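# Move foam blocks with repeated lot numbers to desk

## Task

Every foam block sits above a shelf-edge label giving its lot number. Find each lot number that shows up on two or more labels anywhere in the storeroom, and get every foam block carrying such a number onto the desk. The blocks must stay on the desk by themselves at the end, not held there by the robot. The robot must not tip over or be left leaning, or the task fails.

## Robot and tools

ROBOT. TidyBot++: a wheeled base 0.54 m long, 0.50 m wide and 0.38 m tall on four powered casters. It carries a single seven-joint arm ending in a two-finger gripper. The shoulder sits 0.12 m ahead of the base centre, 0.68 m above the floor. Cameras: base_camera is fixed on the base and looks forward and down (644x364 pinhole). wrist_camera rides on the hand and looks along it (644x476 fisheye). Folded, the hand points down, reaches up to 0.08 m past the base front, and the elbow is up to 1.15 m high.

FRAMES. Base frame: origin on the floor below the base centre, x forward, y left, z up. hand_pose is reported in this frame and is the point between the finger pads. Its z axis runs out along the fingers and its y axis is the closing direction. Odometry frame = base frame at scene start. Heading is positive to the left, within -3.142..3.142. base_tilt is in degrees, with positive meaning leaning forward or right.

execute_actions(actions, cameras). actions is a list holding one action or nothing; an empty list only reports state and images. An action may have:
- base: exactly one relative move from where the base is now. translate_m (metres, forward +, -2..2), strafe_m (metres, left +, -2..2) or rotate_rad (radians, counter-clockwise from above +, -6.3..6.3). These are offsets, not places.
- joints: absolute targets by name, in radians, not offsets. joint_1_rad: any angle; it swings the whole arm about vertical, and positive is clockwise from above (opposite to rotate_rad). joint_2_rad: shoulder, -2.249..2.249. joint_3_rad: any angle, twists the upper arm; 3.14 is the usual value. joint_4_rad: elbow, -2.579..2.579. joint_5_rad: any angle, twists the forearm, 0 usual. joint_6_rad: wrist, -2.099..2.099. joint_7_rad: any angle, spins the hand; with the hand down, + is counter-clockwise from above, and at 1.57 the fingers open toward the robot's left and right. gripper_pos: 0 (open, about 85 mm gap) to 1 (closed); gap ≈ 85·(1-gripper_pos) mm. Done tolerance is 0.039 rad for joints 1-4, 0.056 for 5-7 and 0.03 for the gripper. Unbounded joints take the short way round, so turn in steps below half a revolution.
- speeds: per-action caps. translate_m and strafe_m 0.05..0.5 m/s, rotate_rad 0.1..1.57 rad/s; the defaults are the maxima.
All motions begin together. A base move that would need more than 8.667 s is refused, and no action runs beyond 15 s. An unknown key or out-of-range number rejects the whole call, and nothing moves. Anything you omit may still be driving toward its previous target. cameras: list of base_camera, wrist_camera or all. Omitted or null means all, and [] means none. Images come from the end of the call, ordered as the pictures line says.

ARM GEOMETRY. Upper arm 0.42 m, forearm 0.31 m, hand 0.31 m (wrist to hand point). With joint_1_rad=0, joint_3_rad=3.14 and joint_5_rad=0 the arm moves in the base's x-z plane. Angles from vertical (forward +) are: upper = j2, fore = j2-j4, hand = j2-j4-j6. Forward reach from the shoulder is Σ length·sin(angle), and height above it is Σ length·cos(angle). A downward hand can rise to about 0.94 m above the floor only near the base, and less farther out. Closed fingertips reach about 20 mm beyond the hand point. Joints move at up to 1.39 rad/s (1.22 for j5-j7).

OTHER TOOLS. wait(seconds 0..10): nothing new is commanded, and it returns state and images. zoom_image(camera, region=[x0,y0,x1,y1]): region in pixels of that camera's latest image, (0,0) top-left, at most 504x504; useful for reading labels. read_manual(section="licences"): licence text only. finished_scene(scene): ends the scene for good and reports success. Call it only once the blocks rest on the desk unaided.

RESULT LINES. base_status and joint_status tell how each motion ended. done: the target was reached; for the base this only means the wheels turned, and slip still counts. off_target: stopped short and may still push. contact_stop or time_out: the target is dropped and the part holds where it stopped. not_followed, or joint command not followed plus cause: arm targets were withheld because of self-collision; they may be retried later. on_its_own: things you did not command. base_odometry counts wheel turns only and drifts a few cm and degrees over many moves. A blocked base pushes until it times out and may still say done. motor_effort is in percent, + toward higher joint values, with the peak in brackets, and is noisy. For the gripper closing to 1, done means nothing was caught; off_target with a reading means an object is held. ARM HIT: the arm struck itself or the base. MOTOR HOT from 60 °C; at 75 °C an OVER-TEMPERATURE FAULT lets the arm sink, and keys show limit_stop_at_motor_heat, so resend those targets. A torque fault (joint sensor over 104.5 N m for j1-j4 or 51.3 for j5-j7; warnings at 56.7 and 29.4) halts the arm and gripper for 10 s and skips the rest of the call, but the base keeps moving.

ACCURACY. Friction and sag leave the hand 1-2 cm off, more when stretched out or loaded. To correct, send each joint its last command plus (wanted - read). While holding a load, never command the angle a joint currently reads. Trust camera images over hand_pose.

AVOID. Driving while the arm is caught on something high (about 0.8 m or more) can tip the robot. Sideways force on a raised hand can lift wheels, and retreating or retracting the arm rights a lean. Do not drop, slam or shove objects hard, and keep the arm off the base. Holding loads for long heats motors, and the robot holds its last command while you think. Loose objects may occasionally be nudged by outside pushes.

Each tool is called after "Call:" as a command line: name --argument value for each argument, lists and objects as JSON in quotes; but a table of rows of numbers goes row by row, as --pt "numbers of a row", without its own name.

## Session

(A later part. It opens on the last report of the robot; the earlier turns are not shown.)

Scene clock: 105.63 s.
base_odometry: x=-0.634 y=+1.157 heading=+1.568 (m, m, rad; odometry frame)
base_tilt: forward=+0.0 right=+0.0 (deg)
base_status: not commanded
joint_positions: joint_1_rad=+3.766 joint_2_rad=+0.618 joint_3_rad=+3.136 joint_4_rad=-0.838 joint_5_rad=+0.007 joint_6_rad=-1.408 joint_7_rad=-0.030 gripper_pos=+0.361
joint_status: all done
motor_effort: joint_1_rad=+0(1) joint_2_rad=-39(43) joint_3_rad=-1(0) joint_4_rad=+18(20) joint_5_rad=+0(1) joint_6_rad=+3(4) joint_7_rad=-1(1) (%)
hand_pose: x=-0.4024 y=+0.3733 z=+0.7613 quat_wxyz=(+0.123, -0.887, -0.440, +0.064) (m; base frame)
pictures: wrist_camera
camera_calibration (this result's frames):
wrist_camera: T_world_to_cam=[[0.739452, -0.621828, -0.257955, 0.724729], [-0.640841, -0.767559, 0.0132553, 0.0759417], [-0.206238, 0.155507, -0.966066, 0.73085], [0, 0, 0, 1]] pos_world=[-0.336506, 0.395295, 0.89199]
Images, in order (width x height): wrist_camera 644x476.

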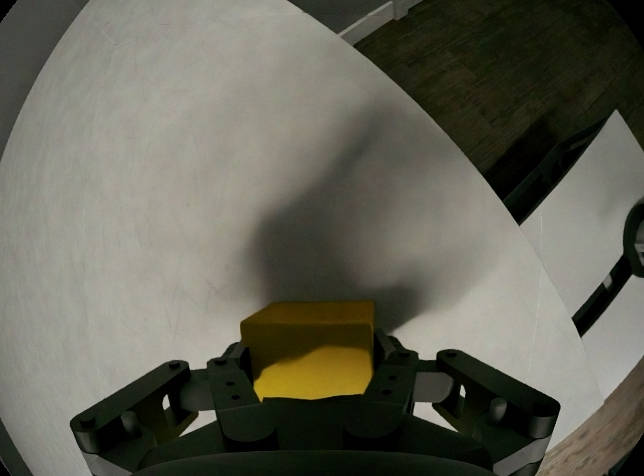

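Call:
execute_actions --actions '[{"joints":{"gripper_pos":0,"joint_2_rad":0.62}}]' --cameras '[]'

Call:
execute_actions --actions '[{"joints":{"joint_2_rad":0.35}}]' --cameras '["wrist_camera"]'

Call:
execute_actions --actions '[{"base":{"strafe_m":-0.9},"joints":{"joint_1_rad":6.3,"joint_7_rad":0.25}}]' --cameras '[]'

Call:
execute_actions --actions '[{"base":{"translate_m":0.25},"joints":{"joint_2_rad":1.045,"joint_4_rad":-0.41,"joint_6_rad":-1.3}}]' --cameras '[]'

Call:
execute_actions --actions '[{"base":{"translate_m":0.24},"speeds":{"translate_m":0.2}}]'

Scene clock: 114.10 s.
base_odometry: x=-0.634 y=+1.157 heading=+1.568 (m, m, rad; odometry frame)
base_tilt: forward=+0.0 right=+0.0 (deg)
base_status: not commanded
joint_positions: joint_1_rad=+3.766 joint_2_rad=+0.618 joint_3_rad=+3.136 joint_4_rad=-0.838 joint_5_rad=+0.007 joint_6_rad=-1.408 joint_7_rad=-0.030 gripper_pos=+0.000
joint_status: all done
motor_effort: joint_1_rad=-1(1) joint_2_rad=-42(44) joint_3_rad=+0(0) joint_4_rad=+20(20) joint_5_rad=+0(1) joint_6_rad=+2(3) joint_7_rad=+0(1) (%)
hand_pose: x=-0.4023 y=+0.3733 z=+0.7614 quat_wxyz=(+0.123, -0.887, -0.440, +0.064) (m; base frame)
pictures: none
No camera images: the call's "cameras" was empty. Leave "cameras" out to get every camera's image.

Scene clock: 115.63 s.
base_odometry: x=-0.634 y=+1.157 heading=+1.568 (m, m, rad; odometry frame)
base_tilt: forward=+0.0 right=+0.0 (deg)
base_status: not commanded
joint_positions: joint_1_rad=+3.766 joint_2_rad=+0.344 joint_3_rad=+3.136 joint_4_rad=-0.838 joint_5_rad=+0.007 joint_6_rad=-1.408 joint_7_rad=-0.030 gripper_pos=+0.000
joint_status: all done
motor_effort: joint_1_rad=+0(1) joint_2_rad=-34(47) joint_3_rad=+0(0) joint_4_rad=+20(21) joint_5_rad=+0(0) joint_6_rad=+5(5) joint_7_rad=-1(1) (%)
hand_pose: x=-0.3654 y=+0.3467 z=+0.9320 quat_wxyz=(+0.241, -0.862, -0.427, +0.126) (m; base frame)
pictures: wrist_camera
camera_calibration (this result's frames):
wrist_camera: T_world_to_cam=[[0.653679, -0.559976, -0.509049, 0.90604], [-0.635786, -0.771204, 0.0319339, 0.0626134], [-0.410463, 0.302772, -0.860145, 0.68305], [0, 0, 0, 1]] pos_world=[-0.272084, 0.34884, 1.04674]
Images, in order (width x height): wrist_camera 644x476.

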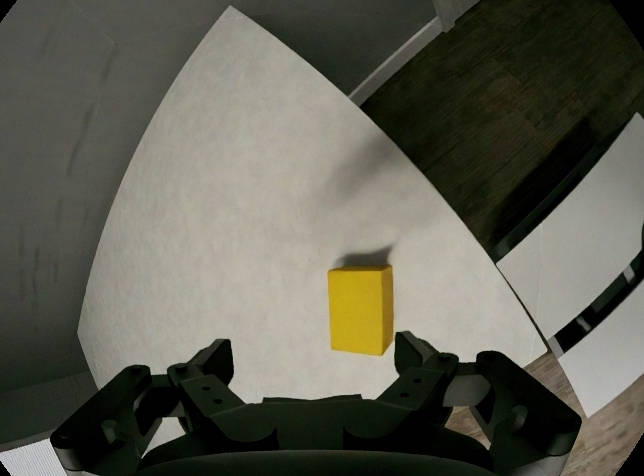

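Scene clock: 119.13 s.
base_odometry: x=+0.266 y=+1.154 heading=+1.567 (m, m, rad; odometry frame)
base_tilt: forward=-0.1 right=+0.0 (deg)
base_status: done
joint_positions: joint_1_rad=+6.279 joint_2_rad=+0.344 joint_3_rad=+3.136 joint_4_rad=-0.838 joint_5_rad=+0.007 joint_6_rad=-1.409 joint_7_rad=+0.211 gripper_pos=+0.000
joint_status: all done
motor_effort: joint_1_rad=+0(4) joint_2_rad=-34(38) joint_3_rad=-1(3) joint_4_rad=+20(22) joint_5_rad=+0(1) joint_6_rad=+5(5) joint_7_rad=-1(1) (%)
hand_pose: x=+0.7148 y=+0.0044 z=+0.9315 quat_wxyz=(+0.170, -0.751, +0.602, -0.212) (m; base frame)
pictures: none
No camera images: the call's "cameras" was empty. Leave "cameras" out to get every camera's image.

Scene clock: 121.20 s.
base_odometry: x=+0.267 y=+1.404 heading=+1.567 (m, m, rad; odometry frame)
base_tilt: forward=+0.1 right=+0.1 (deg)
base_status: done
joint_positions: joint_1_rad=+6.279 joint_2_rad=+1.043 joint_3_rad=+3.136 joint_4_rad=-0.431 joint_5_rad=+0.007 joint_6_rad=-1.326 joint_7_rad=+0.211 gripper_pos=+0.000
joint_status: all done
motor_effort: joint_1_rad=+0(1) joint_2_rad=-53(59) joint_3_rad=-1(0) joint_4_rad=+20(22) joint_5_rad=+0(1) joint_6_rad=+3(6) joint_7_rad=+0(0) (%)
hand_pose: x=+0.8996 y=+0.0048 z=+0.6308 quat_wxyz=(+0.107, -0.768, +0.617, -0.132) (m; base frame)
pictures: none
No camera images: the call's "cameras" was empty. Leave "cameras" out to get every camera's image.

Scene clock: 123.10 s.
base_odometry: x=+0.268 y=+1.645 heading=+1.567 (m, m, rad; odometry frame)
base_tilt: forward=+0.0 right=+0.0 (deg)
base_status: done
joint_positions: joint_1_rad=+6.280 joint_2_rad=+1.043 joint_3_rad=+3.136 joint_4_rad=-0.430 joint_5_rad=+0.007 joint_6_rad=-1.322 joint_7_rad=+0.211 gripper_pos=+0.000
joint_status: not commanded
motor_effort: joint_1_rad=+0(4) joint_2_rad=-52(56) joint_3_rad=+0(2) joint_4_rad=+19(21) joint_5_rad=+0(0) joint_6_rad=+3(4) joint_7_rad=+0(0) (%)
hand_pose: x=+0.9009 y=+0.0046 z=+0.6317 quat_wxyz=(+0.108, -0.768, +0.617, -0.134) (m; base frame)
pictures: base_camera, wrist_camera
camera_calibration (this result's frames):
wrist_camera: T_world_to_cam=[[-0.932142, -0.169976, -0.319718, 1.04118], [-0.158557, 0.985425, -0.0616202, 0.234604], [0.325532, -0.00674536, -0.945507, 0.44041], [0, 0, 0, 1]] pos_world=[0.864362, -0.0512378, 0.763753]
Images, in order (width x height): base_camera 644x364, wrist_camera 644x476.

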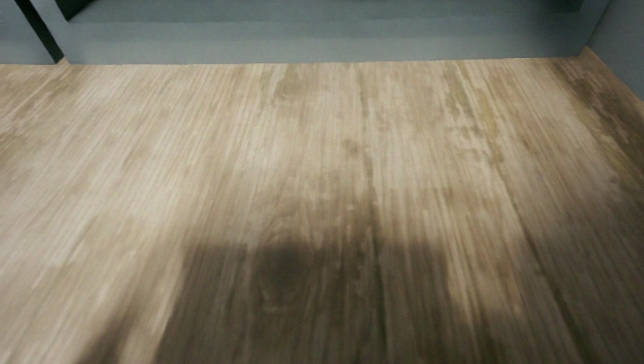

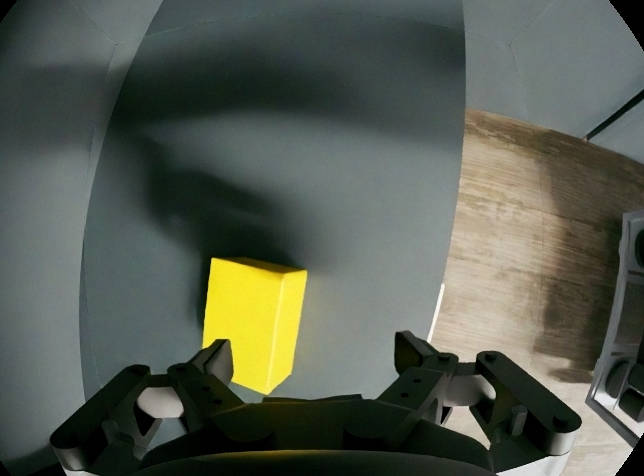

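Call:
execute_actions --actions '[{"base":{"translate_m":0.06},"speeds":{"translate_m":0.08},"joints":{"joint_7_rad":0.08}}]' --cameras '["wrist_camera"]'

Scene clock: 127.63 s.
base_odometry: x=+0.269 y=+1.705 heading=+1.566 (m, m, rad; odometry frame)
base_tilt: forward=-0.1 right=+0.0 (deg)
base_status: done
joint_positions: joint_1_rad=+6.280 joint_2_rad=+1.043 joint_3_rad=+3.136 joint_4_rad=-0.430 joint_5_rad=+0.007 joint_6_rad=-1.322 joint_7_rad=+0.104 gripper_pos=+0.000
joint_status: all done
motor_effort: joint_1_rad=+0(3) joint_2_rad=-52(56) joint_3_rad=+0(1) joint_4_rad=+19(21) joint_5_rad=+0(0) joint_6_rad=+3(4) joint_7_rad=-1(0) (%)
hand_pose: x=+0.9012 y=+0.0044 z=+0.6319 quat_wxyz=(+0.115, -0.734, +0.657, -0.129) (m; base frame)
pictures: wrist_camera
camera_calibration (this result's frames):
wrist_camera: T_world_to_cam=[[-0.943665, -0.0632184, -0.324808, 1.05461], [-0.058078, 0.997986, -0.0255072, 0.121417], [0.325766, -0.00520605, -0.945436, 0.440287], [0, 0, 0, 1]] pos_world=[0.858816, -0.0522102, 0.761905]
Images, in order (width x height): wrist_camera 644x476.

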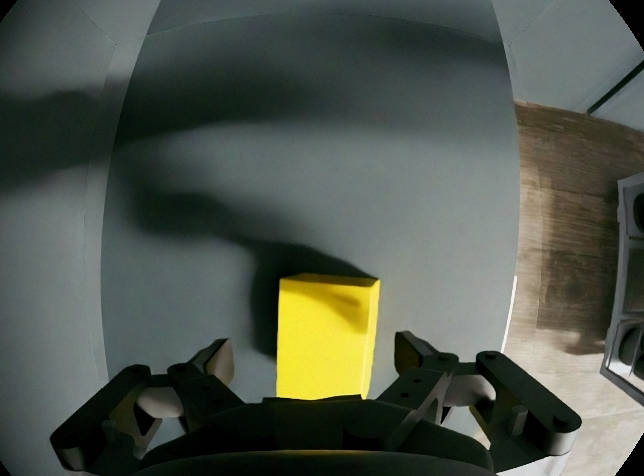

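Call:
execute_actions --actions '[{"joints":{"joint_2_rad":1.12},"base":{"translate_m":0.015}}]' --cameras '["wrist_camera"]'

Scene clock: 130.17 s.
base_odometry: x=+0.269 y=+1.720 heading=+1.566 (m, m, rad; odometry frame)
base_tilt: forward=+0.1 right=+0.0 (deg)
base_status: done
joint_positions: joint_1_rad=+6.280 joint_2_rad=+1.114 joint_3_rad=+3.136 joint_4_rad=-0.422 joint_5_rad=+0.007 joint_6_rad=-1.321 joint_7_rad=+0.104 gripper_pos=+0.000
joint_status: all done
motor_effort: joint_1_rad=+0(2) joint_2_rad=-56(58) joint_3_rad=-1(1) joint_4_rad=+20(21) joint_5_rad=+0(0) joint_6_rad=+3(4) joint_7_rad=+0(0) (%)
hand_pose: x=+0.8979 y=+0.0042 z=+0.5792 quat_wxyz=(+0.094, -0.737, +0.661, -0.105) (m; base frame)
pictures: wrist_camera
camera_calibration (this result's frames):
wrist_camera: T_world_to_cam=[[-0.962408, -0.0630717, -0.264184, 1.0161], [-0.0593802, 0.997994, -0.0219439, 0.119139], [0.265038, -0.00543168, -0.964223, 0.456915], [0, 0, 0, 1]] pos_world=[0.863874, -0.0523312, 0.711618]
Images, in order (width x height): wrist_camera 644x476.

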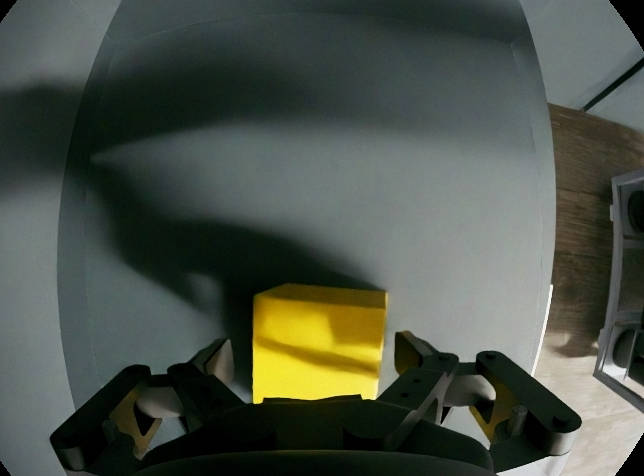

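Call:
execute_actions --actions '[{"joints":{"gripper_pos":1}}]' --cameras '[]'

Call:
execute_actions --actions '[{"joints":{"joint_2_rad":1.05}}]' --cameras '["wrist_camera"]'

Call:
execute_actions --actions '[{"base":{"translate_m":-1.5}}]' --cameras '[]'

Call:
execute_actions --actions '[{"base":{"strafe_m":0.6},"joints":{"joint_2_rad":0.4,"joint_4_rad":-0.85,"joint_6_rad":-1.43,"joint_1_rad":5.9}}]' --cameras '[]'

Call:
execute_actions --actions '[{"joints":{"joint_1_rad":4.7}}]' --cameras '["wrist_camera"]'

Scene clock: 137.73 s.
base_odometry: x=+0.269 y=+1.720 heading=+1.566 (m, m, rad; odometry frame)
base_tilt: forward=+0.0 right=+0.0 (deg)
base_status: not commanded
joint_positions: joint_1_rad=+6.280 joint_2_rad=+1.111 joint_3_rad=+3.136 joint_4_rad=-0.421 joint_5_rad=+0.007 joint_6_rad=-1.321 joint_7_rad=+0.104 gripper_pos=+0.359
joint_status: gripper_pos off_target (ended at +0.359, target +1.000)
motor_effort: joint_1_rad=+0(1) joint_2_rad=-53(57) joint_3_rad=-1(1) joint_4_rad=+20(20) joint_5_rad=+0(0) joint_6_rad=+3(7) joint_7_rad=+0(1) (%)
hand_pose: x=+0.8987 y=+0.0042 z=+0.5823 quat_wxyz=(+0.096, -0.737, +0.660, -0.107) (m; base frame)
pictures: none
No camera images: the call's "cameras" was empty. Leave "cameras" out to get every camera's image.

Scene clock: 138.70 s.
base_odometry: x=+0.269 y=+1.720 heading=+1.566 (m, m, rad; odometry frame)
base_tilt: forward=+0.0 right=+0.1 (deg)
base_status: not commanded
joint_positions: joint_1_rad=+6.280 joint_2_rad=+1.065 joint_3_rad=+3.136 joint_4_rad=-0.421 joint_5_rad=+0.007 joint_6_rad=-1.321 joint_7_rad=+0.104 gripper_pos=+0.359
joint_status: all done
motor_effort: joint_1_rad=+0(0) joint_2_rad=-54(58) joint_3_rad=+0(1) joint_4_rad=+20(21) joint_5_rad=+0(0) joint_6_rad=+3(3) joint_7_rad=+0(1) (%)
hand_pose: x=+0.9024 y=+0.0042 z=+0.6186 quat_wxyz=(+0.111, -0.734, +0.658, -0.124) (m; base frame)
pictures: wrist_camera
camera_calibration (this result's frames):
wrist_camera: T_world_to_cam=[[-0.94764, -0.0630222, -0.313061, 1.04775], [-0.0581796, 0.997998, -0.0247961, 0.120939], [0.313997, -0.00528405, -0.949409, 0.440324], [0, 0, 0, 1]] pos_world=[0.861661, -0.0523392, 0.749055]
Images, in order (width x height): wrist_camera 644x476.

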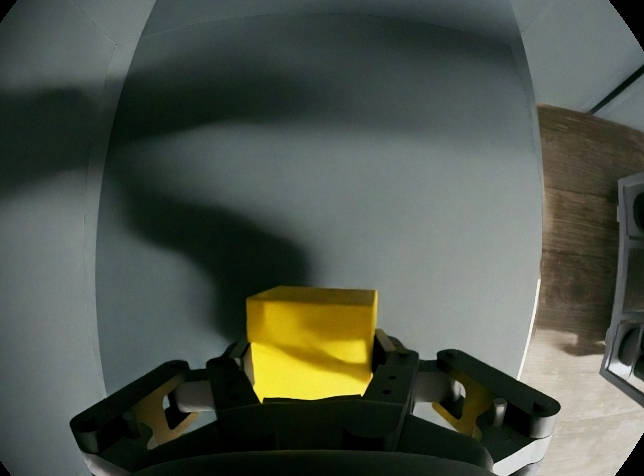

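Scene clock: 143.13 s.
base_odometry: x=+0.261 y=+0.220 heading=+1.566 (m, m, rad; odometry frame)
base_tilt: forward=+0.0 right=+0.1 (deg)
base_status: done
joint_positions: joint_1_rad=+6.282 joint_2_rad=+1.064 joint_3_rad=+3.136 joint_4_rad=-0.421 joint_5_rad=+0.007 joint_6_rad=-1.319 joint_7_rad=+0.104 gripper_pos=+0.359
joint_status: not commanded
motor_effort: joint_1_rad=-1(4) joint_2_rad=-57(58) joint_3_rad=-1(1) joint_4_rad=+21(22) joint_5_rad=+0(1) joint_6_rad=+3(4) joint_7_rad=-1(0) (%)
hand_pose: x=+0.9030 y=+0.0025 z=+0.6194 quat_wxyz=(+0.112, -0.734, +0.659, -0.125) (m; base frame)
pictures: none
No camera images: the call's "cameras" was empty. Leave "cameras" out to get every camera's image.

Scene clock: 145.67 s.
base_odometry: x=-0.339 y=+0.222 heading=+1.566 (m, m, rad; odometry frame)
base_tilt: forward=+0.1 right=+0.1 (deg)
base_status: done
joint_positions: joint_1_rad=+5.909 joint_2_rad=+0.413 joint_3_rad=+3.135 joint_4_rad=-0.829 joint_5_rad=+0.007 joint_6_rad=-1.405 joint_7_rad=+0.104 gripper_pos=+0.359
joint_status: all done
motor_effort: joint_1_rad=+0(6) joint_2_rad=-35(58) joint_3_rad=+0(2) joint_4_rad=+20(22) joint_5_rad=+0(2) joint_6_rad=+5(4) joint_7_rad=-1(0) (%)
hand_pose: x=+0.6897 y=+0.2262 z=+0.8946 quat_wxyz=(+0.194, -0.830, +0.502, -0.149) (m; base frame)
pictures: none
No camera images: the call's "cameras" was empty. Leave "cameras" out to get every camera's image.

Scene clock: 148.13 s.
base_odometry: x=-0.339 y=+0.222 heading=+1.566 (m, m, rad; odometry frame)
base_tilt: forward=+0.0 right=+0.0 (deg)
base_status: not commanded
joint_positions: joint_1_rad=+4.717 joint_2_rad=+0.413 joint_3_rad=+3.135 joint_4_rad=-0.829 joint_5_rad=+0.007 joint_6_rad=-1.405 joint_7_rad=+0.104 gripper_pos=+0.359
joint_status: all done
motor_effort: joint_1_rad=+0(3) joint_2_rad=-36(38) joint_3_rad=-1(2) joint_4_rad=+21(20) joint_5_rad=+0(1) joint_6_rad=+4(4) joint_7_rad=-1(1) (%)
hand_pose: x=+0.1195 y=+0.6139 z=+0.8946 quat_wxyz=(+0.244, -0.968, -0.051, -0.015) (m; base frame)
pictures: wrist_camera
camera_calibration (this result's frames):
wrist_camera: T_world_to_cam=[[0.0585196, -0.88639, -0.459226, 0.94664], [-0.998242, -0.0476091, -0.0353128, 0.237427], [0.00943762, 0.460485, -0.887617, 0.646572], [0, 0, 0, 1]] pos_world=[0.17551, 0.552659, 1.01701]
Images, in order (width x height): wrist_camera 644x476.

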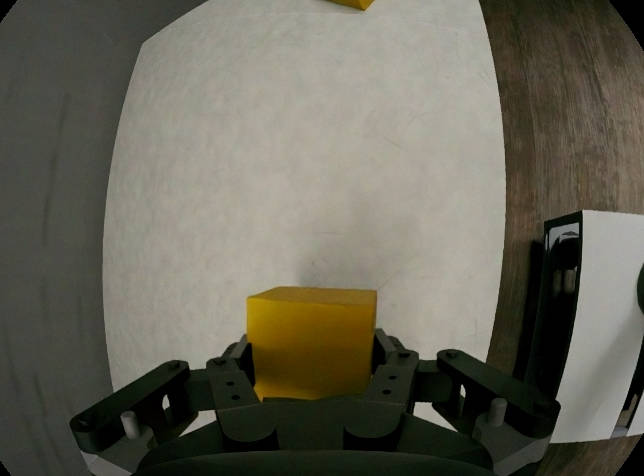

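Call:
execute_actions --actions '[{"joints":{"joint_2_rad":0.63}}]' --cameras '[]'

Call:
execute_actions --actions '[{"joints":{"gripper_pos":0}}]' --cameras '[]'

Call:
execute_actions --actions '[{"joints":{"joint_2_rad":0.35}}]' --cameras '["wrist_camera"]'

Call:
execute_actions --actions '[{"base":{"strafe_m":-0.3},"joints":{"joint_2_rad":-0.8,"joint_4_rad":-1.9,"joint_6_rad":-0.7,"joint_7_rad":1.6}}]' --cameras '[]'

Call:
execute_actions --actions '[{"base":{"translate_m":-1.6},"joints":{"joint_1_rad":7.82,"joint_4_rad":-2.45,"joint_6_rad":-0.3}}]' --cameras '["wrist_camera"]'

Scene clock: 156.37 s.
base_odometry: x=-0.339 y=+0.222 heading=+1.566 (m, m, rad; odometry frame)
base_tilt: forward=+0.1 right=+0.0 (deg)
base_status: not commanded
joint_positions: joint_1_rad=+4.717 joint_2_rad=+0.612 joint_3_rad=+3.135 joint_4_rad=-0.836 joint_5_rad=+0.007 joint_6_rad=-1.409 joint_7_rad=+0.104 gripper_pos=+0.359
joint_status: all done
motor_effort: joint_1_rad=+0(2) joint_2_rad=-36(46) joint_3_rad=-1(2) joint_4_rad=+16(21) joint_5_rad=+0(0) joint_6_rad=+2(5) joint_7_rad=+0(0) (%)
hand_pose: x=+0.1196 y=+0.6410 z=+0.7662 quat_wxyz=(+0.142, -0.989, -0.052, -0.009) (m; base frame)
pictures: none
No camera images: the call's "cameras" was empty. Leave "cameras" out to get every camera's image.

Scene clock: 157.47 s.
base_odometry: x=-0.339 y=+0.222 heading=+1.566 (m, m, rad; odometry frame)
base_tilt: forward=+0.0 right=+0.0 (deg)
base_status: not commanded
joint_positions: joint_1_rad=+4.717 joint_2_rad=+0.613 joint_3_rad=+3.135 joint_4_rad=-0.836 joint_5_rad=+0.007 joint_6_rad=-1.409 joint_7_rad=+0.104 gripper_pos=+0.000
joint_status: all done
motor_effort: joint_1_rad=+0(0) joint_2_rad=-42(44) joint_3_rad=+0(1) joint_4_rad=+20(20) joint_5_rad=+0(0) joint_6_rad=+3(3) joint_7_rad=-1(1) (%)
hand_pose: x=+0.1196 y=+0.6411 z=+0.7652 quat_wxyz=(+0.141, -0.989, -0.052, -0.009) (m; base frame)
pictures: none
No camera images: the call's "cameras" was empty. Leave "cameras" out to get every camera's image.

Scene clock: 159.03 s.
base_odometry: x=-0.339 y=+0.222 heading=+1.566 (m, m, rad; odometry frame)
base_tilt: forward=+0.0 right=+0.0 (deg)
base_status: not commanded
joint_positions: joint_1_rad=+4.717 joint_2_rad=+0.344 joint_3_rad=+3.135 joint_4_rad=-0.837 joint_5_rad=+0.007 joint_6_rad=-1.409 joint_7_rad=+0.104 gripper_pos=+0.000
joint_status: all done
motor_effort: joint_1_rad=+0(1) joint_2_rad=-34(45) joint_3_rad=+0(0) joint_4_rad=+20(21) joint_5_rad=+0(0) joint_6_rad=+4(5) joint_7_rad=-1(1) (%)
hand_pose: x=+0.1194 y=+0.5956 z=+0.9323 quat_wxyz=(+0.272, -0.961, -0.050, -0.016) (m; base frame)
pictures: wrist_camera
camera_calibration (this result's frames):
wrist_camera: T_world_to_cam=[[0.0586933, -0.858613, -0.509254, 0.977796], [-0.998229, -0.0455241, -0.0382948, 0.239332], [0.00969708, 0.510599, -0.859764, 0.632653], [0, 0, 0, 1]] pos_world=[0.175383, 0.527411, 1.05104]
Images, in order (width x height): wrist_camera 644x476.

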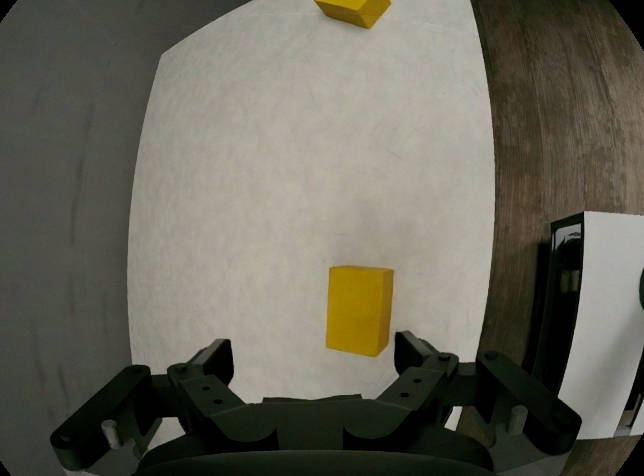

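Scene clock: 161.50 s.
base_odometry: x=-0.038 y=+0.221 heading=+1.566 (m, m, rad; odometry frame)
base_tilt: forward=+0.0 right=+0.1 (deg)
base_status: done
joint_positions: joint_1_rad=+4.716 joint_2_rad=-0.782 joint_3_rad=+3.135 joint_4_rad=-1.881 joint_5_rad=+0.007 joint_6_rad=-0.726 joint_7_rad=+1.565 gripper_pos=+0.000
joint_status: all done
motor_effort: joint_1_rad=+0(1) joint_2_rad=+5(39) joint_3_rad=+1(1) joint_4_rad=+22(22) joint_5_rad=-1(0) joint_6_rad=+9(9) joint_7_rad=-1(0) (%)
hand_pose: x=+0.1173 y=+0.2847 z=+1.0450 quat_wxyz=(+0.430, -0.559, -0.559, -0.435) (m; base frame)
pictures: none
No camera images: the call's "cameras" was empty. Leave "cameras" out to get every camera's image.

Scene clock: 166.03 s.
base_odometry: x=-0.046 y=-1.379 heading=+1.566 (m, m, rad; odometry frame)
base_tilt: forward=-0.1 right=+0.0 (deg)
base_status: done
joint_positions: joint_1_rad=+7.795 joint_2_rad=-0.783 joint_3_rad=+3.135 joint_4_rad=-2.428 joint_5_rad=+0.007 joint_6_rad=-0.326 joint_7_rad=+1.565 gripper_pos=+0.000
joint_status: all done
motor_effort: joint_1_rad=+0(1) joint_2_rad=+4(6) joint_3_rad=+1(2) joint_4_rad=+24(23) joint_5_rad=+0(1) joint_6_rad=+8(9) joint_7_rad=-1(1) (%)
hand_pose: x=+0.1395 y=-0.3027 z=+0.8355 quat_wxyz=(-0.380, -0.608, +0.570, -0.401) (m; base frame)
pictures: wrist_camera
camera_calibration (this result's frames):
wrist_camera: T_world_to_cam=[[-0.999111, -0.0288271, -0.030768, 0.154992], [0.0172343, 0.386773, -0.922014, 0.942376], [0.0384792, -0.921724, -0.385932, 0.174435], [0, 0, 0, 1]] pos_world=[0.131901, -0.199237, 0.940973]
Images, in order (width x height): wrist_camera 644x476.

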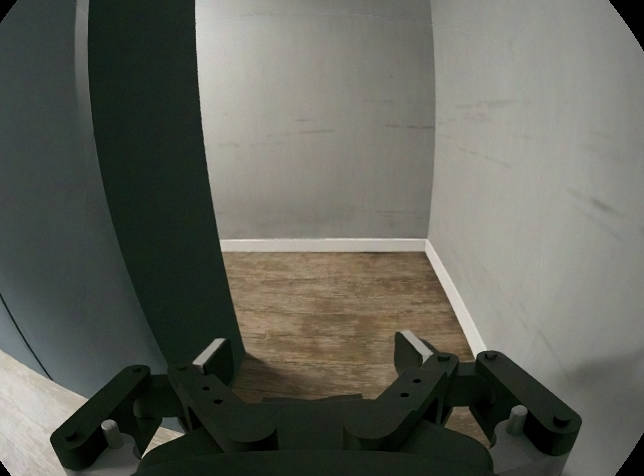

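Call:
execute_actions --actions '[{"base":{"translate_m":-0.08}}]' --cameras '[]'

Call:
execute_actions --actions '[{"base":{"strafe_m":-1.68},"joints":{"joint_1_rad":6.27}}]'

Scene clock: 171.43 s.
base_odometry: x=-0.047 y=-1.459 heading=+1.566 (m, m, rad; odometry frame)
base_tilt: forward=+0.0 right=+0.1 (deg)
base_status: done
joint_positions: joint_1_rad=+7.795 joint_2_rad=-0.783 joint_3_rad=+3.135 joint_4_rad=-2.428 joint_5_rad=+0.007 joint_6_rad=-0.326 joint_7_rad=+1.565 gripper_pos=+0.000
joint_status: not commanded
motor_effort: joint_1_rad=+0(0) joint_2_rad=+4(5) joint_3_rad=+1(2) joint_4_rad=+23(24) joint_5_rad=+0(0) joint_6_rad=+8(8) joint_7_rad=-1(1) (%)
hand_pose: x=+0.1394 y=-0.3028 z=+0.8356 quat_wxyz=(-0.380, -0.608, +0.570, -0.401) (m; base frame)
pictures: none
No camera images: the call's "cameras" was empty. Leave "cameras" out to get every camera's image.

Scene clock: 176.13 s.
base_odometry: x=+1.633 y=-1.469 heading=+1.566 (m, m, rad; odometry frame)
base_tilt: forward=+0.0 right=+0.1 (deg)
base_status: done
joint_positions: joint_1_rad=+6.293 joint_2_rad=-0.786 joint_3_rad=+3.135 joint_4_rad=-2.429 joint_5_rad=+0.007 joint_6_rad=-0.325 joint_7_rad=+1.565 gripper_pos=+0.000
joint_status: all done
motor_effort: joint_1_rad=+1(1) joint_2_rad=+4(6) joint_3_rad=+0(1) joint_4_rad=+24(24) joint_5_rad=+0(0) joint_6_rad=+8(9) joint_7_rad=+0(1) (%)
hand_pose: x=+0.4219 y=-0.0004 z=+0.8359 quat_wxyz=(-0.005, -0.833, +0.001, -0.553) (m; base frame)
pictures: base_camera, wrist_camera
camera_calibration (this result's frames):
wrist_camera: T_world_to_cam=[[-0.0399793, -0.998724, -0.0308395, 0.0408829], [-0.382386, 0.0438072, -0.922964, 0.990117], [0.923137, -0.0251068, -0.383649, 0.0676156], [0, 0, 0, 1]] pos_world=[0.317823, -0.000845897, 0.941044]
Images, in order (width x height): base_camera 644x364, wrist_camera 644x476.

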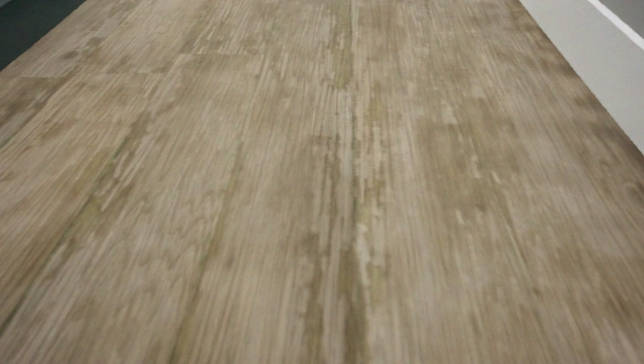

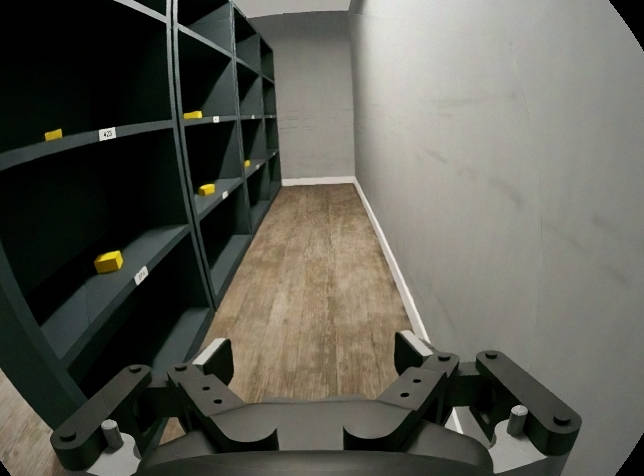

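Call:
execute_actions --actions '[{"base":{"rotate_rad":-0.03},"joints":{"joint_1_rad":4.69,"joint_6_rad":-0.45,"joint_7_rad":1.65}}]' --cameras '[]'

Call:
execute_actions --actions '[{"base":{"translate_m":1.75}}]'

Call:
execute_actions --actions '[{"base":{"translate_m":0.9}}]'

Call:
execute_actions --actions '[{"base":{"translate_m":0.8}}]'

Scene clock: 184.63 s.
base_odometry: x=+1.634 y=-1.469 heading=+1.536 (m, m, rad; odometry frame)
base_tilt: forward=+0.0 right=+0.1 (deg)
base_status: done
joint_positions: joint_1_rad=+4.713 joint_2_rad=-0.786 joint_3_rad=+3.135 joint_4_rad=-2.429 joint_5_rad=+0.007 joint_6_rad=-0.424 joint_7_rad=+1.611 gripper_pos=+0.000
joint_status: all done
motor_effort: joint_1_rad=+0(0) joint_2_rad=+4(5) joint_3_rad=+1(0) joint_4_rad=+23(23) joint_5_rad=+0(1) joint_6_rad=+8(8) joint_7_rad=+0(1) (%)
hand_pose: x=+0.1170 y=+0.2896 z=+0.8082 quat_wxyz=(+0.352, -0.592, -0.623, -0.372) (m; base frame)
pictures: none
No camera images: the call's "cameras" was empty. Leave "cameras" out to get every camera's image.

Scene clock: 189.47 s.
base_odometry: x=+1.695 y=+0.280 heading=+1.536 (m, m, rad; odometry frame)
base_tilt: forward=-0.1 right=+0.0 (deg)
base_status: done
joint_positions: joint_1_rad=+4.713 joint_2_rad=-0.786 joint_3_rad=+3.135 joint_4_rad=-2.429 joint_5_rad=+0.007 joint_6_rad=-0.425 joint_7_rad=+1.611 gripper_pos=+0.000
joint_status: not commanded
motor_effort: joint_1_rad=+0(1) joint_2_rad=+4(5) joint_3_rad=+1(2) joint_4_rad=+23(23) joint_5_rad=+0(1) joint_6_rad=+8(8) joint_7_rad=-1(1) (%)
hand_pose: x=+0.1170 y=+0.2894 z=+0.8077 quat_wxyz=(+0.351, -0.592, -0.623, -0.371) (m; base frame)
pictures: base_camera, wrist_camera
camera_calibration (this result's frames):
wrist_camera: T_world_to_cam=[[0.999827, -0.0128295, 0.013444, -0.125491], [0.00576953, -0.473394, -0.880832, 0.90505], [0.0176649, 0.880757, -0.473238, 0.261688], [0, 0, 0, 1]] pos_world=[0.115625, 0.196352, 0.922725]
Images, in order (width x height): base_camera 644x364, wrist_camera 644x476.

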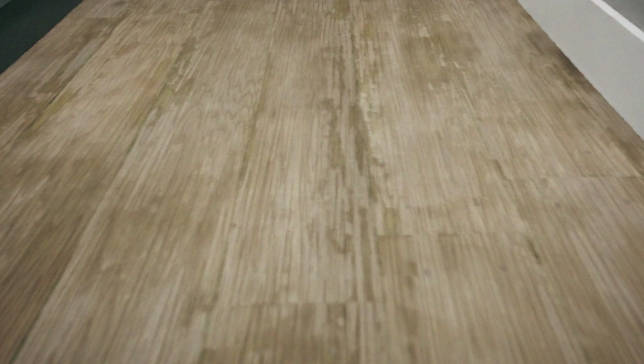

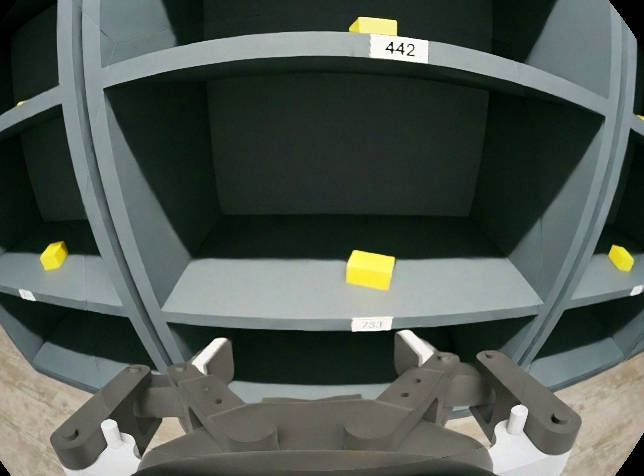

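Scene clock: 192.60 s.
base_odometry: x=+1.726 y=+1.180 heading=+1.536 (m, m, rad; odometry frame)
base_tilt: forward=+0.1 right=+0.1 (deg)
base_status: done
joint_positions: joint_1_rad=+4.713 joint_2_rad=-0.786 joint_3_rad=+3.135 joint_4_rad=-2.429 joint_5_rad=+0.007 joint_6_rad=-0.425 joint_7_rad=+1.611 gripper_pos=+0.000
joint_status: not commanded
motor_effort: joint_1_rad=+0(0) joint_2_rad=+4(5) joint_3_rad=+1(1) joint_4_rad=+23(23) joint_5_rad=+0(1) joint_6_rad=+8(8) joint_7_rad=-1(1) (%)
hand_pose: x=+0.1170 y=+0.2893 z=+0.8077 quat_wxyz=(+0.351, -0.592, -0.623, -0.371) (m; base frame)
pictures: base_camera, wrist_camera
camera_calibration (this result's frames):
wrist_camera: T_world_to_cam=[[0.999827, -0.0128222, 0.013445, -0.125492], [0.00577344, -0.473413, -0.880822, 0.90504], [0.0176591, 0.880747, -0.473257, 0.261707], [0, 0, 0, 1]] pos_world=[0.115624, 0.196351, 0.922721]
Images, in order (width x height): base_camera 644x364, wrist_camera 644x476.

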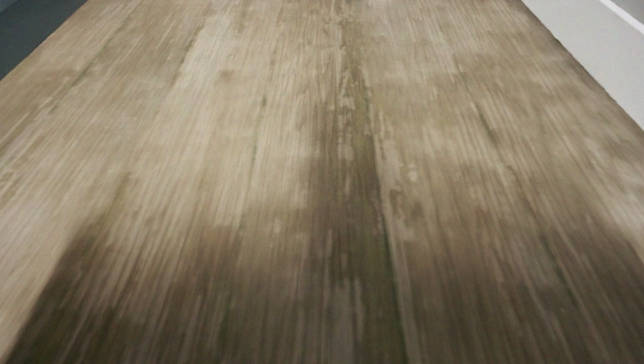

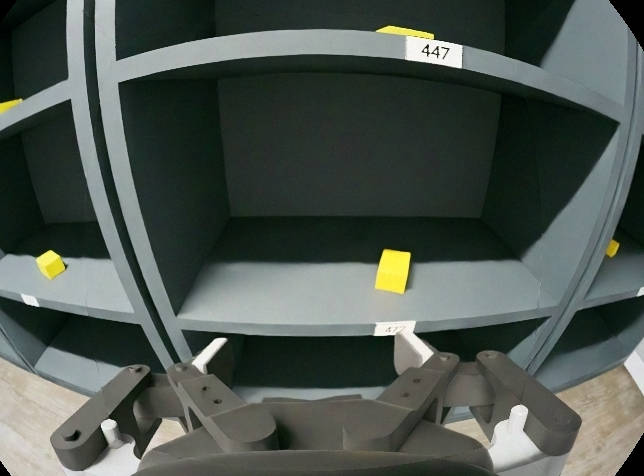

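Scene clock: 195.53 s.
base_odometry: x=+1.754 y=+1.980 heading=+1.536 (m, m, rad; odometry frame)
base_tilt: forward=+0.0 right=+0.1 (deg)
base_status: done
joint_positions: joint_1_rad=+4.713 joint_2_rad=-0.786 joint_3_rad=+3.135 joint_4_rad=-2.429 joint_5_rad=+0.007 joint_6_rad=-0.425 joint_7_rad=+1.611 gripper_pos=+0.000
joint_status: not commanded
motor_effort: joint_1_rad=+0(0) joint_2_rad=+4(5) joint_3_rad=+0(1) joint_4_rad=+23(23) joint_5_rad=+0(0) joint_6_rad=+8(8) joint_7_rad=-1(0) (%)
hand_pose: x=+0.1170 y=+0.2893 z=+0.8077 quat_wxyz=(+0.351, -0.592, -0.623, -0.371) (m; base frame)
pictures: base_camera, wrist_camera
camera_calibration (this result's frames):
wrist_camera: T_world_to_cam=[[0.999827, -0.012817, 0.013446, -0.125493], [0.00577663, -0.473424, -0.880816, 0.905034], [0.0176551, 0.880741, -0.473268, 0.261718], [0, 0, 0, 1]] pos_world=[0.115623, 0.196351, 0.922718]
Images, in order (width x height): base_camera 644x364, wrist_camera 644x476.

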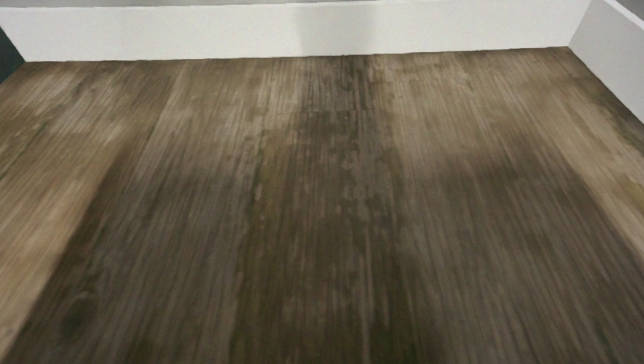

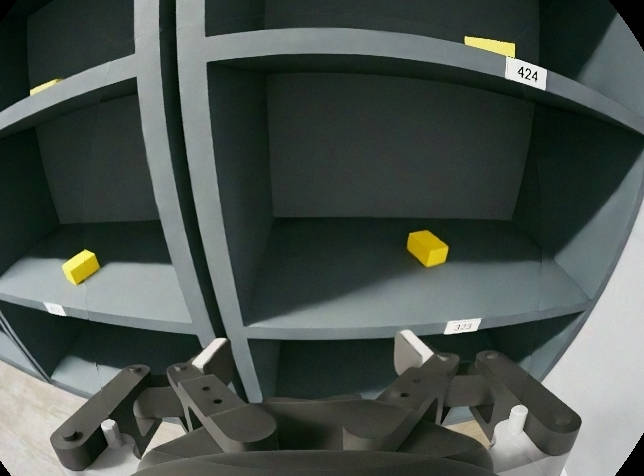

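Call:
execute_actions --actions '[{"base":{"translate_m":0.25},"joints":{"joint_2_rad":-0.35,"joint_4_rad":-2.55,"joint_6_rad":0.0}}]' --cameras '["wrist_camera"]'

Call:
execute_actions --actions '[{"base":{"translate_m":-0.93}}]' --cameras '["wrist_camera"]'

Call:
execute_actions --actions '[{"base":{"translate_m":-0.93}}]' --cameras '["wrist_camera"]'

Call:
execute_actions --actions '[{"base":{"translate_m":-0.9}}]'

Scene clock: 203.83 s.
base_odometry: x=+1.763 y=+2.230 heading=+1.536 (m, m, rad; odometry frame)
base_tilt: forward=-0.1 right=+0.0 (deg)
base_status: done
joint_positions: joint_1_rad=+4.713 joint_2_rad=-0.367 joint_3_rad=+3.135 joint_4_rad=-2.527 joint_5_rad=+0.007 joint_6_rad=-0.025 joint_7_rad=+1.611 gripper_pos=+0.000
joint_status: all done
motor_effort: joint_1_rad=+0(0) joint_2_rad=-6(5) joint_3_rad=+0(1) joint_4_rad=+20(24) joint_5_rad=+0(0) joint_6_rad=+7(8) joint_7_rad=+0(1) (%)
hand_pose: x=+0.1159 y=+0.3647 z=+0.7204 quat_wxyz=(+0.318, -0.611, -0.644, -0.333) (m; base frame)
pictures: wrist_camera
camera_calibration (this result's frames):
wrist_camera: T_world_to_cam=[[0.999898, -0.00771062, 0.0120458, -0.123086], [0.0054631, -0.572458, -0.819916, 0.856152], [0.0132178, 0.819898, -0.572358, 0.248165], [0, 0, 0, 1]] pos_world=[0.115116, 0.285692, 0.845494]
Images, in order (width x height): wrist_camera 644x476.

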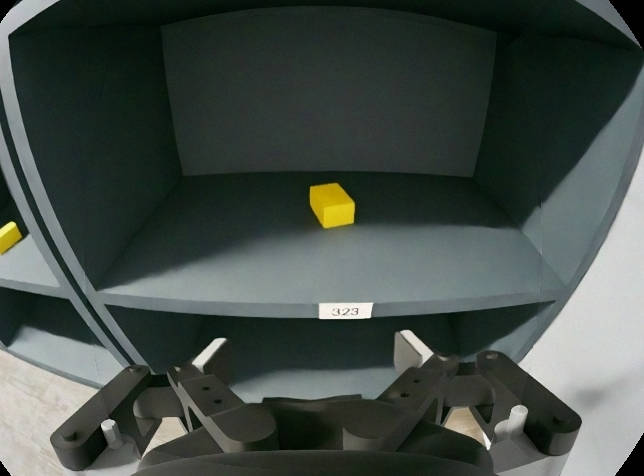

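Scene clock: 207.07 s.
base_odometry: x=+1.730 y=+1.300 heading=+1.536 (m, m, rad; odometry frame)
base_tilt: forward=+0.0 right=+0.1 (deg)
base_status: done
joint_positions: joint_1_rad=+4.713 joint_2_rad=-0.365 joint_3_rad=+3.135 joint_4_rad=-2.530 joint_5_rad=+0.007 joint_6_rad=-0.023 joint_7_rad=+1.611 gripper_pos=+0.000
joint_status: not commanded
motor_effort: joint_1_rad=+0(1) joint_2_rad=-6(9) joint_3_rad=+1(2) joint_4_rad=+19(20) joint_5_rad=+0(0) joint_6_rad=+7(7) joint_7_rad=-1(1) (%)
hand_pose: x=+0.1158 y=+0.3642 z=+0.7188 quat_wxyz=(+0.317, -0.611, -0.645, -0.332) (m; base frame)
pictures: wrist_camera
camera_calibration (this result's frames):
wrist_camera: T_world_to_cam=[[0.9999, -0.00732734, 0.0120678, -0.123104], [0.00566323, -0.574823, -0.818258, 0.854148], [0.0129325, 0.818245, -0.574725, 0.249975], [0, 0, 0, 1]] pos_world=[0.115022, 0.285542, 0.844066]
Images, in order (width x height): wrist_camera 644x476.

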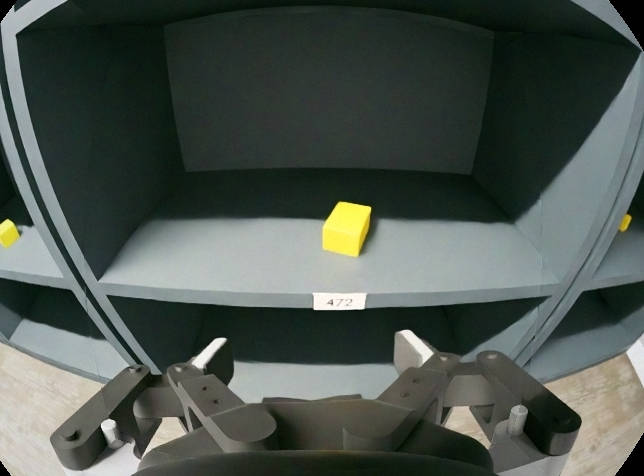

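Scene clock: 210.27 s.
base_odometry: x=+1.698 y=+0.371 heading=+1.536 (m, m, rad; odometry frame)
base_tilt: forward=+0.0 right=+0.0 (deg)
base_status: done
joint_positions: joint_1_rad=+4.713 joint_2_rad=-0.365 joint_3_rad=+3.135 joint_4_rad=-2.530 joint_5_rad=+0.007 joint_6_rad=-0.023 joint_7_rad=+1.611 gripper_pos=+0.000
joint_status: not commanded
motor_effort: joint_1_rad=+0(1) joint_2_rad=-6(6) joint_3_rad=+1(1) joint_4_rad=+20(20) joint_5_rad=+0(0) joint_6_rad=+7(7) joint_7_rad=-1(0) (%)
hand_pose: x=+0.1157 y=+0.3642 z=+0.7188 quat_wxyz=(+0.317, -0.611, -0.645, -0.332) (m; base frame)
pictures: wrist_camera
camera_calibration (this result's frames):
wrist_camera: T_world_to_cam=[[0.999901, -0.00729726, 0.0120682, -0.123105], [0.00568081, -0.574824, -0.818257, 0.854146], [0.0129081, 0.818245, -0.574725, 0.249978], [0, 0, 0, 1]] pos_world=[0.115013, 0.285542, 0.844066]
Images, in order (width x height): wrist_camera 644x476.

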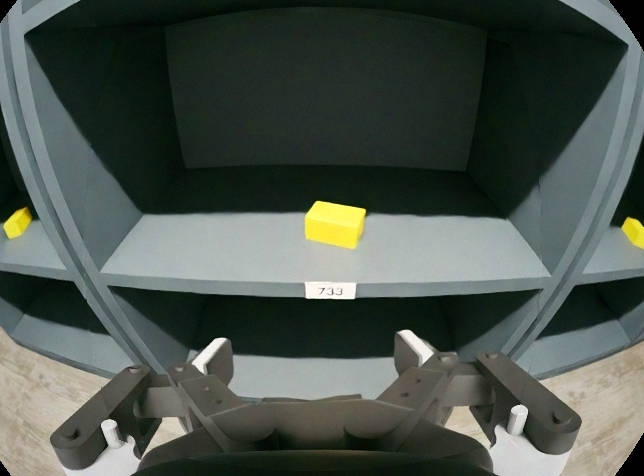

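Scene clock: 213.40 s.
base_odometry: x=+1.667 y=-0.529 heading=+1.536 (m, m, rad; odometry frame)
base_tilt: forward=+0.0 right=+0.1 (deg)
base_status: done
joint_positions: joint_1_rad=+4.713 joint_2_rad=-0.365 joint_3_rad=+3.135 joint_4_rad=-2.530 joint_5_rad=+0.007 joint_6_rad=-0.023 joint_7_rad=+1.611 gripper_pos=+0.000
joint_status: not commanded
motor_effort: joint_1_rad=+0(1) joint_2_rad=-6(7) joint_3_rad=+0(1) joint_4_rad=+19(20) joint_5_rad=+0(0) joint_6_rad=+7(7) joint_7_rad=+0(1) (%)
hand_pose: x=+0.1157 y=+0.3642 z=+0.7188 quat_wxyz=(+0.317, -0.611, -0.645, -0.332) (m; base frame)
pictures: base_camera, wrist_camera
camera_calibration (this result's frames):
wrist_camera: T_world_to_cam=[[0.999901, -0.00726484, 0.0120688, -0.123105], [0.00569994, -0.574824, -0.818257, 0.854143], [0.0128819, 0.818245, -0.574725, 0.249981], [0, 0, 0, 1]] pos_world=[0.115004, 0.285542, 0.844066]
Images, in order (width x height): base_camera 644x364, wrist_camera 644x476.

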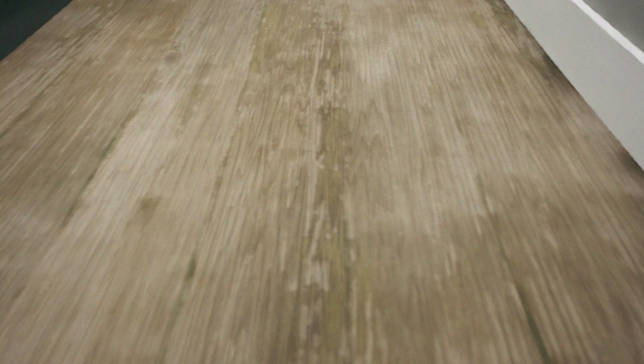

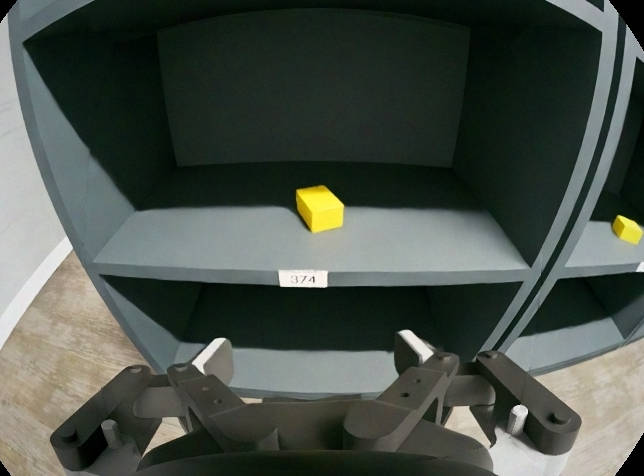

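Call:
execute_actions --actions '[{"joints":{"joint_2_rad":-0.2,"joint_4_rad":-1.1,"joint_6_rad":-1.2}}]' --cameras '["wrist_camera"]'

Scene clock: 219.33 s.
base_odometry: x=+1.667 y=-0.529 heading=+1.536 (m, m, rad; odometry frame)
base_tilt: forward=-0.1 right=+0.0 (deg)
base_status: not commanded
joint_positions: joint_1_rad=+4.713 joint_2_rad=-0.226 joint_3_rad=+3.135 joint_4_rad=-1.119 joint_5_rad=+0.007 joint_6_rad=-1.174 joint_7_rad=+1.611 gripper_pos=+0.000
joint_status: all done
motor_effort: joint_1_rad=+0(0) joint_2_rad=-12(13) joint_3_rad=+0(1) joint_4_rad=+19(21) joint_5_rad=+0(0) joint_6_rad=+8(7) joint_7_rad=-1(1) (%)
hand_pose: x=+0.1167 y=+0.4243 z=+1.1408 quat_wxyz=(+0.353, -0.593, -0.621, -0.371) (m; base frame)
pictures: wrist_camera
camera_calibration (this result's frames):
wrist_camera: T_world_to_cam=[[0.999839, -0.0155667, 0.0089076, -0.121578], [0.00049985, -0.47228, -0.881449, 1.2632], [0.0179281, 0.881311, -0.472196, 0.298979], [0, 0, 0, 1]] pos_world=[0.115567, 0.331198, 1.25571]
Images, in order (width x height): wrist_camera 644x476.

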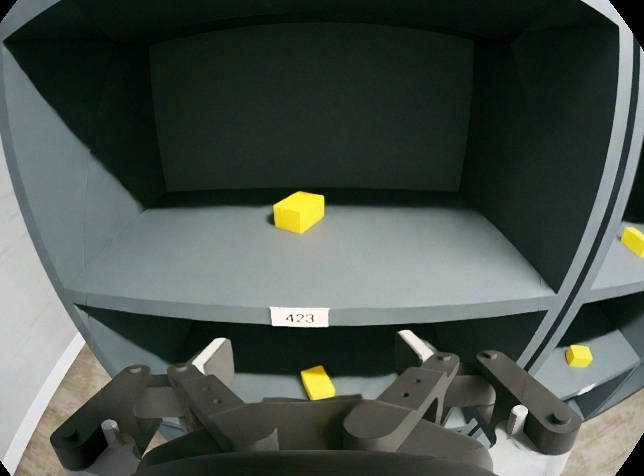

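Call:
execute_actions --actions '[{"joints":{"joint_2_rad":0.45,"joint_4_rad":-0.39,"joint_6_rad":-1.37,"joint_7_rad":0.9}}]' --cameras '[]'

Call:
execute_actions --actions '[{"base":{"strafe_m":0.13},"speeds":{"strafe_m":0.12}}]' --cameras '["wrist_camera"]'

Scene clock: 226.50 s.
base_odometry: x=+1.667 y=-0.529 heading=+1.536 (m, m, rad; odometry frame)
base_tilt: forward=-0.1 right=+0.0 (deg)
base_status: not commanded
joint_positions: joint_1_rad=+4.713 joint_2_rad=+0.443 joint_3_rad=+3.135 joint_4_rad=-0.413 joint_5_rad=+0.007 joint_6_rad=-1.344 joint_7_rad=+0.936 gripper_pos=+0.000
joint_status: all done
motor_effort: joint_1_rad=+0(0) joint_2_rad=-36(38) joint_3_rad=+0(0) joint_4_rad=+18(20) joint_5_rad=+0(0) joint_6_rad=+7(8) joint_7_rad=-1(1) (%)
hand_pose: x=+0.1175 y=+0.6696 z=+1.0846 quat_wxyz=(+0.404, -0.795, -0.403, -0.205) (m; base frame)
pictures: none
No camera images: the call's "cameras" was empty. Leave "cameras" out to get every camera's image.

Scene clock: 228.10 s.
base_odometry: x=+1.537 y=-0.525 heading=+1.537 (m, m, rad; odometry frame)
base_tilt: forward=+0.0 right=-0.1 (deg)
base_status: done
joint_positions: joint_1_rad=+4.713 joint_2_rad=+0.446 joint_3_rad=+3.135 joint_4_rad=-0.410 joint_5_rad=+0.007 joint_6_rad=-1.346 joint_7_rad=+0.936 gripper_pos=+0.000
joint_status: not commanded
motor_effort: joint_1_rad=+0(1) joint_2_rad=-38(40) joint_3_rad=-1(1) joint_4_rad=+19(20) joint_5_rad=+0(0) joint_6_rad=+7(7) joint_7_rad=-1(1) (%)
hand_pose: x=+0.1172 y=+0.6703 z=+1.0837 quat_wxyz=(+0.404, -0.795, -0.403, -0.205) (m; base frame)
pictures: wrist_camera
camera_calibration (this result's frames):
wrist_camera: T_world_to_cam=[[0.77804, -0.383767, -0.49737, 0.703666], [-0.628015, -0.455165, -0.631207, 1.12005], [0.0158509, 0.80346, -0.595148, 0.240956], [0, 0, 0, 1]] pos_world=[0.152111, 0.586255, 1.20037]
Images, in order (width x height): wrist_camera 644x476.

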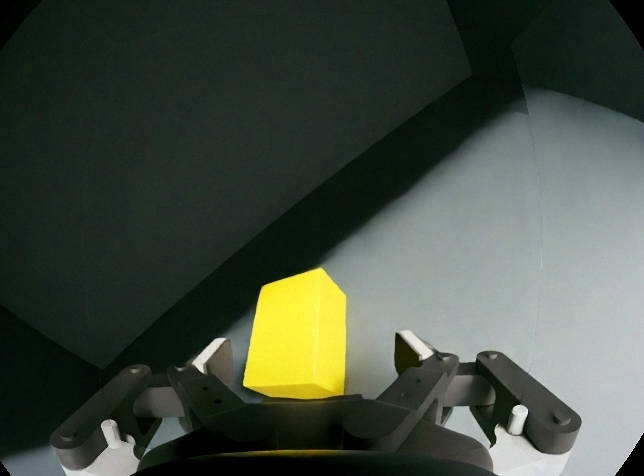

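Call:
execute_actions --actions '[{"joints":{"joint_2_rad":0.32,"joint_4_rad":-0.35,"joint_6_rad":-1.72,"joint_7_rad":0.85},"base":{"translate_m":-0.015}}]' --cameras '[]'

Call:
execute_actions --actions '[{"base":{"strafe_m":0.14},"speeds":{"strafe_m":0.12}}]' --cameras '["wrist_camera"]'

Scene clock: 237.67 s.
base_odometry: x=+1.536 y=-0.540 heading=+1.537 (m, m, rad; odometry frame)
base_tilt: forward=+0.0 right=+0.1 (deg)
base_status: done
joint_positions: joint_1_rad=+4.703 joint_2_rad=+0.318 joint_3_rad=+3.135 joint_4_rad=-0.364 joint_5_rad=+0.007 joint_6_rad=-1.703 joint_7_rad=+0.888 gripper_pos=+0.000
joint_status: all done
motor_effort: joint_1_rad=+0(4) joint_2_rad=-29(39) joint_3_rad=+0(2) joint_4_rad=+16(19) joint_5_rad=+0(1) joint_6_rad=+6(7) joint_7_rad=+0(1) (%)
hand_pose: x=+0.1125 y=+0.5433 z=+1.0994 quat_wxyz=(+0.334, -0.837, -0.403, -0.158) (m; base frame)
pictures: none
No camera images: the call's "cameras" was empty. Leave "cameras" out to get every camera's image.

Scene clock: 239.43 s.
base_odometry: x=+1.396 y=-0.535 heading=+1.537 (m, m, rad; odometry frame)
base_tilt: forward=+0.0 right=+0.0 (deg)
base_status: done
joint_positions: joint_1_rad=+4.703 joint_2_rad=+0.319 joint_3_rad=+3.135 joint_4_rad=-0.363 joint_5_rad=+0.007 joint_6_rad=-1.703 joint_7_rad=+0.888 gripper_pos=+0.000
joint_status: not commanded
motor_effort: joint_1_rad=+0(1) joint_2_rad=-26(32) joint_3_rad=+0(0) joint_4_rad=+15(17) joint_5_rad=+0(0) joint_6_rad=+6(7) joint_7_rad=-1(1) (%)
hand_pose: x=+0.1124 y=+0.5439 z=+1.0987 quat_wxyz=(+0.334, -0.837, -0.404, -0.158) (m; base frame)
pictures: wrist_camera
camera_calibration (this result's frames):
wrist_camera: T_world_to_cam=[[0.751026, -0.488613, -0.44409, 0.667865], [-0.660198, -0.545607, -0.51619, 0.995435], [0.00991862, 0.68086, -0.732347, 0.569577], [0, 0, 0, 1]] pos_world=[0.14995, 0.481642, 1.22755]
Images, in order (width x height): wrist_camera 644x476.

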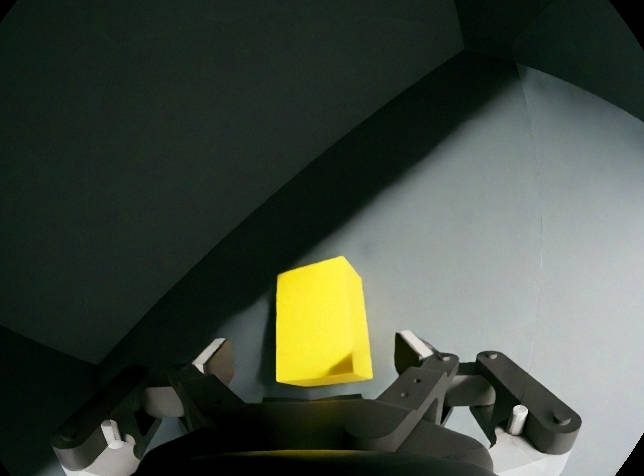

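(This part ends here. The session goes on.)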